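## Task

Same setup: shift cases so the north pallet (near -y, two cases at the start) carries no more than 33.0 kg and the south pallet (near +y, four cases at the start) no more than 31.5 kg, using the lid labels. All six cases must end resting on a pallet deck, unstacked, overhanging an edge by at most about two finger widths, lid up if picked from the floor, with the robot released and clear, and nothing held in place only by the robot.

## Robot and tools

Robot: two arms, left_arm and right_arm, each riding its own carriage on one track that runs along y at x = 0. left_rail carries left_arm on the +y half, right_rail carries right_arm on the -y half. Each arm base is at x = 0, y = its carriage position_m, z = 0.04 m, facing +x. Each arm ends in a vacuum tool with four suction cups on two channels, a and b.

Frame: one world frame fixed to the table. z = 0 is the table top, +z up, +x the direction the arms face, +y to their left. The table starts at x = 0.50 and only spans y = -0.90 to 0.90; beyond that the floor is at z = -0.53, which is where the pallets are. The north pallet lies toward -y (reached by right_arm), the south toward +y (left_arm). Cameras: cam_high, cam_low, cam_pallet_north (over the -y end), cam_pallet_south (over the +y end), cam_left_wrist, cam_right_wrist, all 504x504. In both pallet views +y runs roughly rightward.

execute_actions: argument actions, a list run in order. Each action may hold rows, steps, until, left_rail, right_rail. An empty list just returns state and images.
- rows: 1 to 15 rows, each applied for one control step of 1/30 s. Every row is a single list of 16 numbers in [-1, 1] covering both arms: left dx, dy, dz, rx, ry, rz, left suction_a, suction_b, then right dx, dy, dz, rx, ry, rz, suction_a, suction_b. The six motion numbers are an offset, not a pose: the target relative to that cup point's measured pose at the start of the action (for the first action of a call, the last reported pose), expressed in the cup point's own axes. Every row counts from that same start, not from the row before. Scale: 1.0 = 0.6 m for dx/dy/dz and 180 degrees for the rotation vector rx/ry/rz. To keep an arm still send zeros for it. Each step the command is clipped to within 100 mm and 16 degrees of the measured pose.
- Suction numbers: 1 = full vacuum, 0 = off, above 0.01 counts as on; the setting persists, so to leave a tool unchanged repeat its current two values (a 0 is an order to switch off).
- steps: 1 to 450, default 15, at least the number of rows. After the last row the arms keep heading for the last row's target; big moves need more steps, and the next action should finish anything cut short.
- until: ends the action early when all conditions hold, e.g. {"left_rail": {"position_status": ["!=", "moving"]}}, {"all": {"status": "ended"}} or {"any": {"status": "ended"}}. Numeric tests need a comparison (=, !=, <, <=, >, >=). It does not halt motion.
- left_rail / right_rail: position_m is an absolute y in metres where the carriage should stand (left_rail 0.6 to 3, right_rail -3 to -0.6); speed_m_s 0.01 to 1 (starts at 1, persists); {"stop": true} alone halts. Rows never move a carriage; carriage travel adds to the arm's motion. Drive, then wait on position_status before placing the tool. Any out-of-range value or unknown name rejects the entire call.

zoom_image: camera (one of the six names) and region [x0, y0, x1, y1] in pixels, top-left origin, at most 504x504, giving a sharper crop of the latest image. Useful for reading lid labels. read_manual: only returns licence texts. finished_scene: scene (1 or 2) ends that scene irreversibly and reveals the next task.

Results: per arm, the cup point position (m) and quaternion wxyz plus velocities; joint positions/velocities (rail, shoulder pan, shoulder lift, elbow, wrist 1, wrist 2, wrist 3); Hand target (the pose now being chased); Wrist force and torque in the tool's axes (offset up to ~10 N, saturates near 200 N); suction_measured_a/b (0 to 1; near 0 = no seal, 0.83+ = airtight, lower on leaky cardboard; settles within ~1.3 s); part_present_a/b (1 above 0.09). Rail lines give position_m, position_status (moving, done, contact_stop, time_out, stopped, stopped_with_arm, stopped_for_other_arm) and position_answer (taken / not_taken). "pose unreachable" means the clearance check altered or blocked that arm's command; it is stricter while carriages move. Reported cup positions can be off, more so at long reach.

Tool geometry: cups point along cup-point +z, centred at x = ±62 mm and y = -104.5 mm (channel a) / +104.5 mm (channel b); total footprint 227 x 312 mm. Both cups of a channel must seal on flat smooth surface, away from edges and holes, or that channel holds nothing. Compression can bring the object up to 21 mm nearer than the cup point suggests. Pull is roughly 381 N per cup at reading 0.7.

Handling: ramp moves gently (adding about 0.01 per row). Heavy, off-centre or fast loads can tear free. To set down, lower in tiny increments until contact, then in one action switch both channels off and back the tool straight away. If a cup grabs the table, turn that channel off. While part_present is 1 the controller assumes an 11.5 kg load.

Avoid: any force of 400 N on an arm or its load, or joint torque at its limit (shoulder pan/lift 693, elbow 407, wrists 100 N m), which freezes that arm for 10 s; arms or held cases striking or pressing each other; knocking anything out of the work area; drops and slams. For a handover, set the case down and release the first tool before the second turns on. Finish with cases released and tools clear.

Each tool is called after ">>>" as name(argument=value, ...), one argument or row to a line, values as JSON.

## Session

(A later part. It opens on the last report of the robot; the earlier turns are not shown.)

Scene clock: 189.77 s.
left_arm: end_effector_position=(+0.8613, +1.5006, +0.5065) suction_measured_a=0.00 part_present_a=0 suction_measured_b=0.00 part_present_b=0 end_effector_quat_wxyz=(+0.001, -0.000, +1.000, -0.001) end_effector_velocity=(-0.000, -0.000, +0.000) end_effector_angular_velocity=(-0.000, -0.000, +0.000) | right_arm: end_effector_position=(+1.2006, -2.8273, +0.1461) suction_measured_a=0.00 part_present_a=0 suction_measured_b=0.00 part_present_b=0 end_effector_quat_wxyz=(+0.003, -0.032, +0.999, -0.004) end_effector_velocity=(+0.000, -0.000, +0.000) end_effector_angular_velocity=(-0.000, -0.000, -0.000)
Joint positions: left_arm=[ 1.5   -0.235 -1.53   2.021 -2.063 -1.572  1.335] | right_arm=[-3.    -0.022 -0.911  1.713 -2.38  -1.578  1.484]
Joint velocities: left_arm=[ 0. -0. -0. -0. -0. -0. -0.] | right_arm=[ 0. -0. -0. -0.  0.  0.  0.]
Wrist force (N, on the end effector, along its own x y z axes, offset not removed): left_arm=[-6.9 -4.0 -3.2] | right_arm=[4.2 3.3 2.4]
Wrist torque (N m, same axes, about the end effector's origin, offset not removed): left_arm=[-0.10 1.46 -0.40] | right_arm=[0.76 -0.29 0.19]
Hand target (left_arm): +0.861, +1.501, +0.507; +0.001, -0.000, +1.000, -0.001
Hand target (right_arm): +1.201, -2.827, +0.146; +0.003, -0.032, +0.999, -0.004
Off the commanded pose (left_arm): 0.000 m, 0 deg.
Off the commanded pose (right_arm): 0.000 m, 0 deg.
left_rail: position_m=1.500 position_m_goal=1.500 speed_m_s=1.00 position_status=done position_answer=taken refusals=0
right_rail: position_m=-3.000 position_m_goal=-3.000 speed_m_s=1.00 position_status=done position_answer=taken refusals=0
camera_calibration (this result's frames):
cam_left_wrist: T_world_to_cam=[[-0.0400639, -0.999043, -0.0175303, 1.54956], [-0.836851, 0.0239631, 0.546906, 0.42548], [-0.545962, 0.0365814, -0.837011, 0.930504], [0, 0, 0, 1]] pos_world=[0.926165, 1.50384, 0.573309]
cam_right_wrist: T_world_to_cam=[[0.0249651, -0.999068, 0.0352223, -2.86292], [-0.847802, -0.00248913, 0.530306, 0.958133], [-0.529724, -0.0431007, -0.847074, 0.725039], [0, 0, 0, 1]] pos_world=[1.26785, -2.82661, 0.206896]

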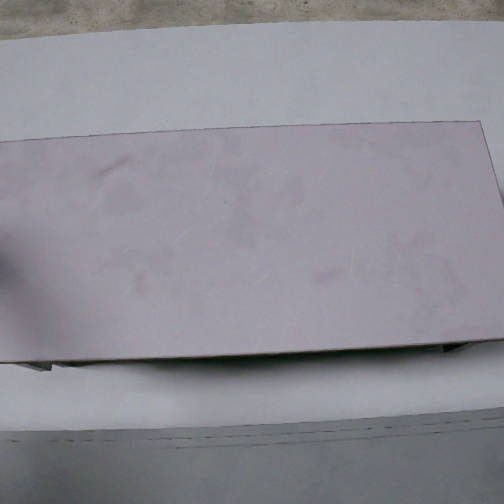

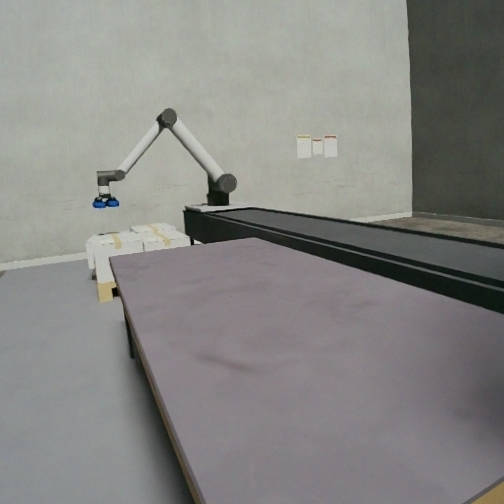

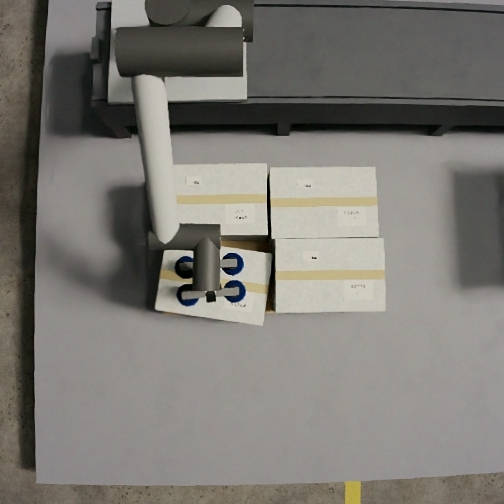

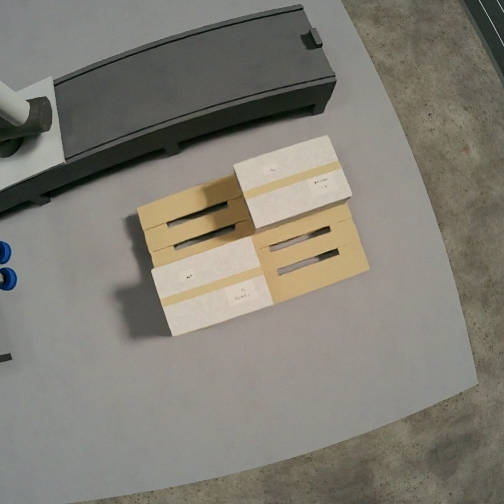

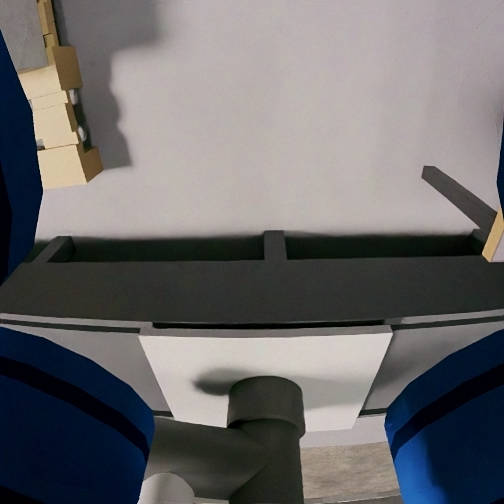

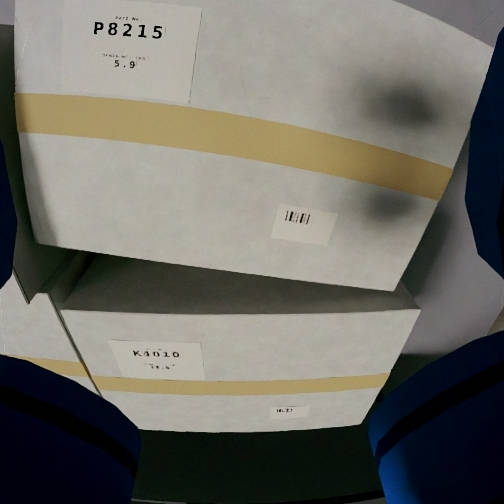

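>>> execute_actions(
  actions=[
    {"rows":[[0,0,0,0,0,0,0,0,0,0,0.5,0,0,0,1,1]],"steps":60},
    {"rows":[[0,0,0,0,0,0,0,0,0,0,0.03,0,0,0,1,1]],"steps":45},
    {"rows":[[0,0,0,0,0,0,0,0,0,0,-0.05,0,0,0,1,1]],"steps":20},
    {"rows":[[0,0,0,0,0,0,0,0,0.05,0,0,0,0,-0.035,1,1]],"steps":30},
    {"rows":[[0,0,0,0,0,0,0,0,0,0,0.06,0,0,0,1,1]],"steps":25},
    {"rows":[[0,0,0,0,0,0,0,0,0,0,-0.5,0,0,0,0,0]],"steps":60},
  ],
)

Scene clock: 212.93 s.
left_arm: end_effector_position=(+0.8613, +1.5006, +0.5065) suction_measured_a=0.00 part_present_a=0 suction_measured_b=0.00 part_present_b=0 end_effector_quat_wxyz=(+0.001, -0.000, +1.000, -0.001) end_effector_velocity=(+0.000, -0.000, -0.000) end_effector_angular_velocity=(+0.000, +0.000, +0.000) | right_arm: end_effector_position=(+1.2047, -2.8296, -0.1594) suction_measured_a=0.86 part_present_a=1 suction_measured_b=0.86 part_present_b=1 end_effector_quat_wxyz=(+0.005, -0.033, +0.999, -0.003) end_effector_velocity=(-0.000, -0.000, -0.000) end_effector_angular_velocity=(-0.000, +0.000, +0.000)
Joint positions: left_arm=[ 1.5   -0.235 -1.53   2.021 -2.063 -1.572  1.335] | right_arm=[-3.    -0.024 -0.616  1.71  -2.675 -1.575  1.48 ]
Joint velocities: left_arm=[ 0. -0.  0.  0. -0.  0. -0.] | right_arm=[ 0.  0.  0. -0.  0. -0. -0.]
Wrist force (N, on the end effector, along its own x y z axes, offset not removed): left_arm=[-2.2 -0.9 -5.8] | right_arm=[-1.9 4.1 -52.2]
Wrist torque (N m, same axes, about the end effector's origin, offset not removed): left_arm=[0.38 0.64 -0.29] | right_arm=[-1.88 0.22 0.05]
Hand target (left_arm): +0.861, +1.501, +0.507; +0.001, -0.000, +1.000, -0.001
Hand target (right_arm): +1.204, -2.830, -0.160; +0.005, -0.033, +0.999, -0.003
Off the commanded pose (left_arm): 0.000 m, 0 deg.
Off the commanded pose (right_arm): 0.300 m, 0 deg.
FORCE FAULT: contact force on the right arm reached its limit, and that arm stopped for 10 seconds. The contact can be on any part of that arm, not only on its tool. That arm's remaining commands of this call were not run. That arm holds still and accepts commands again. Move the arm away from the contact; if what it grips holds it there, let go first. Pushing or pulling that hard again can fault the arm again.
left_rail: position_m=1.500 position_m_goal=1.500 speed_m_s=1.00 position_status=done position_answer=taken refusals=0
right_rail: position_m=-3.000 position_m_goal=-3.000 speed_m_s=1.00 position_status=done position_answer=taken refusals=0
camera_calibration (this result's frames):
cam_left_wrist: T_world_to_cam=[[-0.0400641, -0.999043, -0.0175302, 1.54956], [-0.836851, 0.0239632, 0.546906, 0.425479], [-0.545962, 0.0365814, -0.837011, 0.930504], [0, 0, 0, 1]] pos_world=[0.926165, 1.50384, 0.573309]
cam_right_wrist: T_world_to_cam=[[0.0270372, -0.99908, 0.0332938, -2.85742], [-0.849709, -0.00542544, 0.527224, 1.11718], [-0.526559, -0.0425448, -0.849074, 0.465727], [0, 0, 0, 1]] pos_world=[1.27177, -2.82891, -0.0984351]

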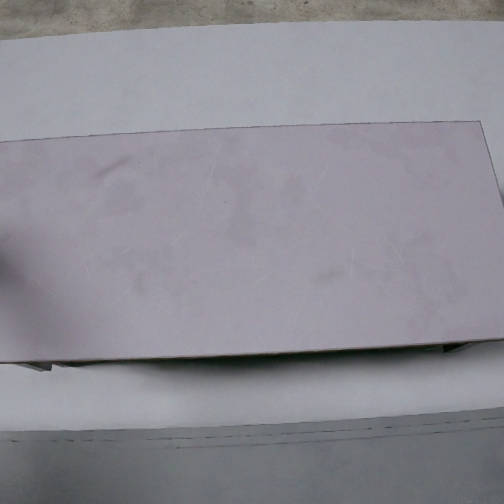

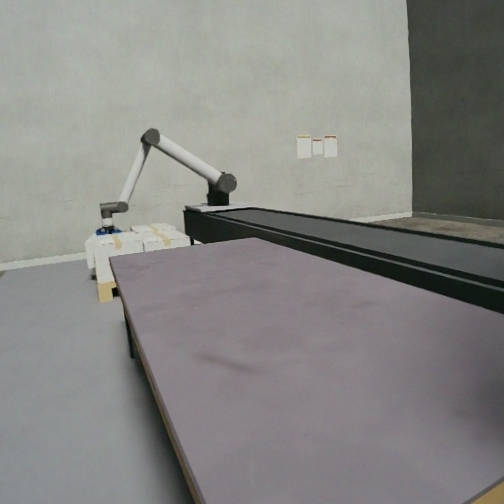

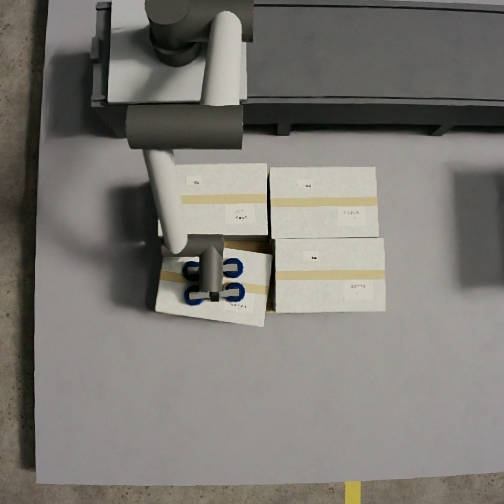

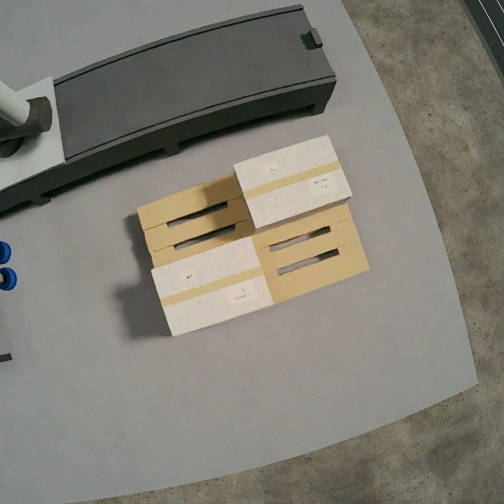

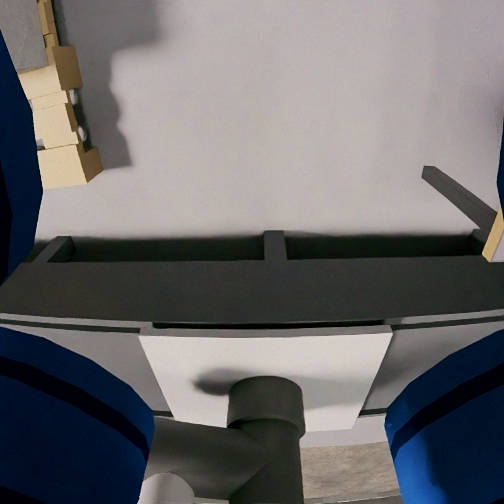

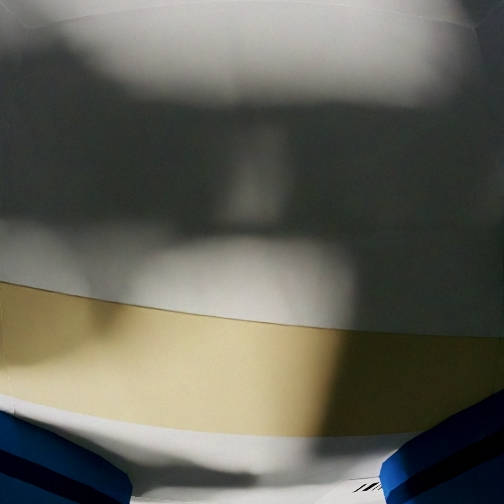

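Oops. It's gripped; continue gently.

>>> execute_actions(
  actions=[
    {"rows":[[0,0,0,0,0,0,0,0,0,0,-0.05,0,0,0,1,1]],"steps":20},
    {"rows":[[0,0,0,0,0,0,0,0,0.05,0,0,0,0,-0.035,1,1]],"steps":30},
    {"rows":[[0,0,0,0,0,0,0,0,0,0,0.02,0,0,0,1,1],[0,0,0,0,0,0,0,0,0,0,0.045,0,0,0,1,1]],"steps":25},
    {"rows":[[0,0,0,0,0,0,0,0,0,0,-0.5,0,0,0,0,0]],"steps":60},
  ],
)

Scene clock: 220.90 s.
left_arm: end_effector_position=(+0.8613, +1.5006, +0.5065) suction_measured_a=0.00 part_present_a=0 suction_measured_b=0.00 part_present_b=0 end_effector_quat_wxyz=(+0.001, -0.000, +1.000, -0.001) end_effector_velocity=(+0.000, -0.000, -0.000) end_effector_angular_velocity=(-0.000, +0.000, -0.000) | right_arm: end_effector_position=(+1.1717, -2.8299, +0.1432) suction_measured_a=0.00 part_present_a=0 suction_measured_b=0.00 part_present_b=0 end_effector_quat_wxyz=(+0.005, -0.088, +0.996, -0.003) end_effector_velocity=(+0.000, -0.000, +0.000) end_effector_angular_velocity=(-0.000, -0.000, -0.000)
Joint positions: left_arm=[ 1.5   -0.235 -1.53   2.021 -2.063 -1.572  1.335] | right_arm=[-3.    -0.025 -0.932  1.764 -2.413 -1.575  1.369]
Joint velocities: left_arm=[ 0. -0.  0. -0. -0. -0.  0.] | right_arm=[ 0. -0. -0. -0.  0.  0.  0.]
Wrist force (N, on the end effector, along its own x y z axes, offset not removed): left_arm=[-10.8 -0.1 -5.8] | right_arm=[-3.6 1.5 -2.5]
Wrist torque (N m, same axes, about the end effector's origin, offset not removed): left_arm=[0.40 1.90 -0.34] | right_arm=[0.76 1.06 0.14]
Hand target (left_arm): +0.861, +1.501, +0.507; +0.001, -0.000, +1.000, -0.001
Hand target (right_arm): +1.172, -2.830, +0.143; +0.005, -0.088, +0.996, -0.003
Off the commanded pose (left_arm): 0.000 m, 0 deg.
Off the commanded pose (right_arm): 0.000 m, 0 deg.
left_rail: position_m=1.500 position_m_goal=1.500 speed_m_s=1.00 position_status=done position_answer=taken refusals=0
right_rail: position_m=-3.000 position_m_goal=-3.000 speed_m_s=1.00 position_status=done position_answer=taken refusals=0
camera_calibration (this result's frames):
cam_left_wrist: T_world_to_cam=[[-0.0400641, -0.999043, -0.0175301, 1.54956], [-0.836851, 0.0239633, 0.546906, 0.425479], [-0.545962, 0.0365814, -0.837011, 0.930504], [0, 0, 0, 1]] pos_world=[0.926165, 1.50384, 0.573309]
cam_right_wrist: T_world_to_cam=[[0.136414, -0.990057, 0.0343369, -2.96963], [-0.843722, -0.0979473, 0.527769, 0.660691], [-0.519158, -0.100966, -0.848694, 0.53126], [0, 0, 0, 1]] pos_world=[1.23835, -2.82175, 0.204153]

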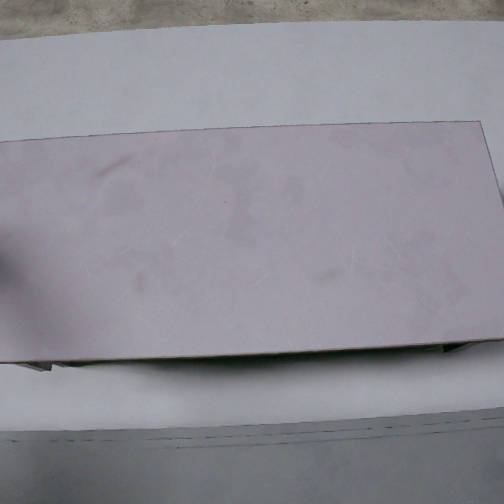

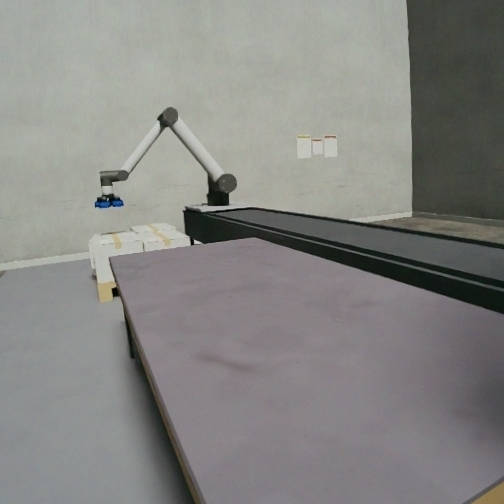

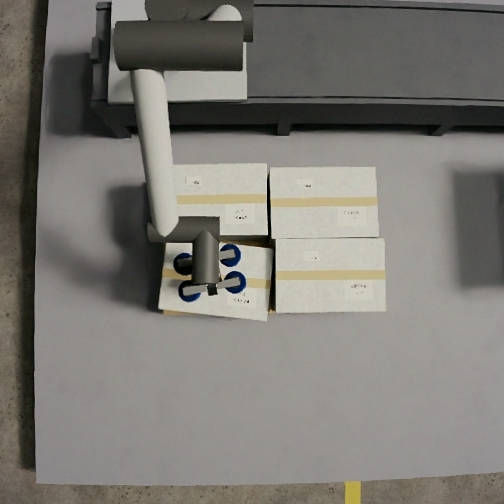

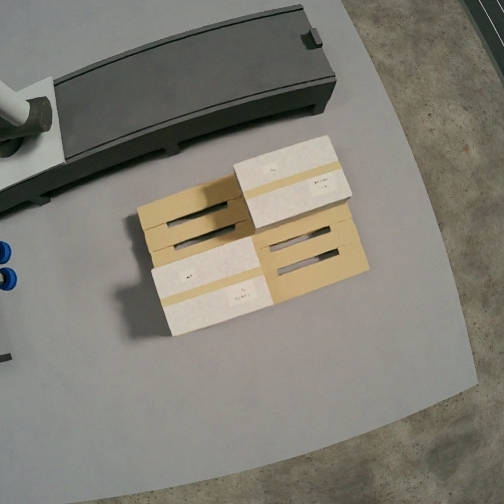

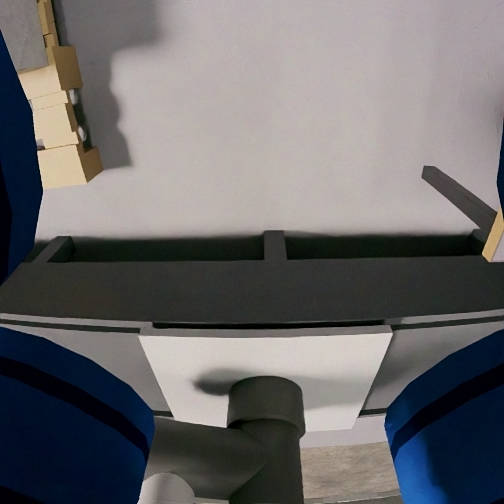

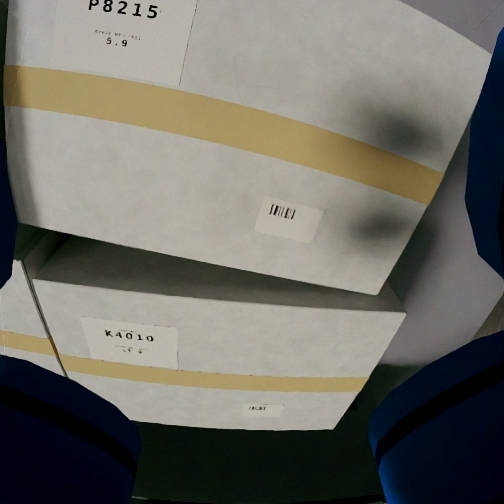

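>>> finished_scene(
  scene=2,
)

The scene is finished: the task was done.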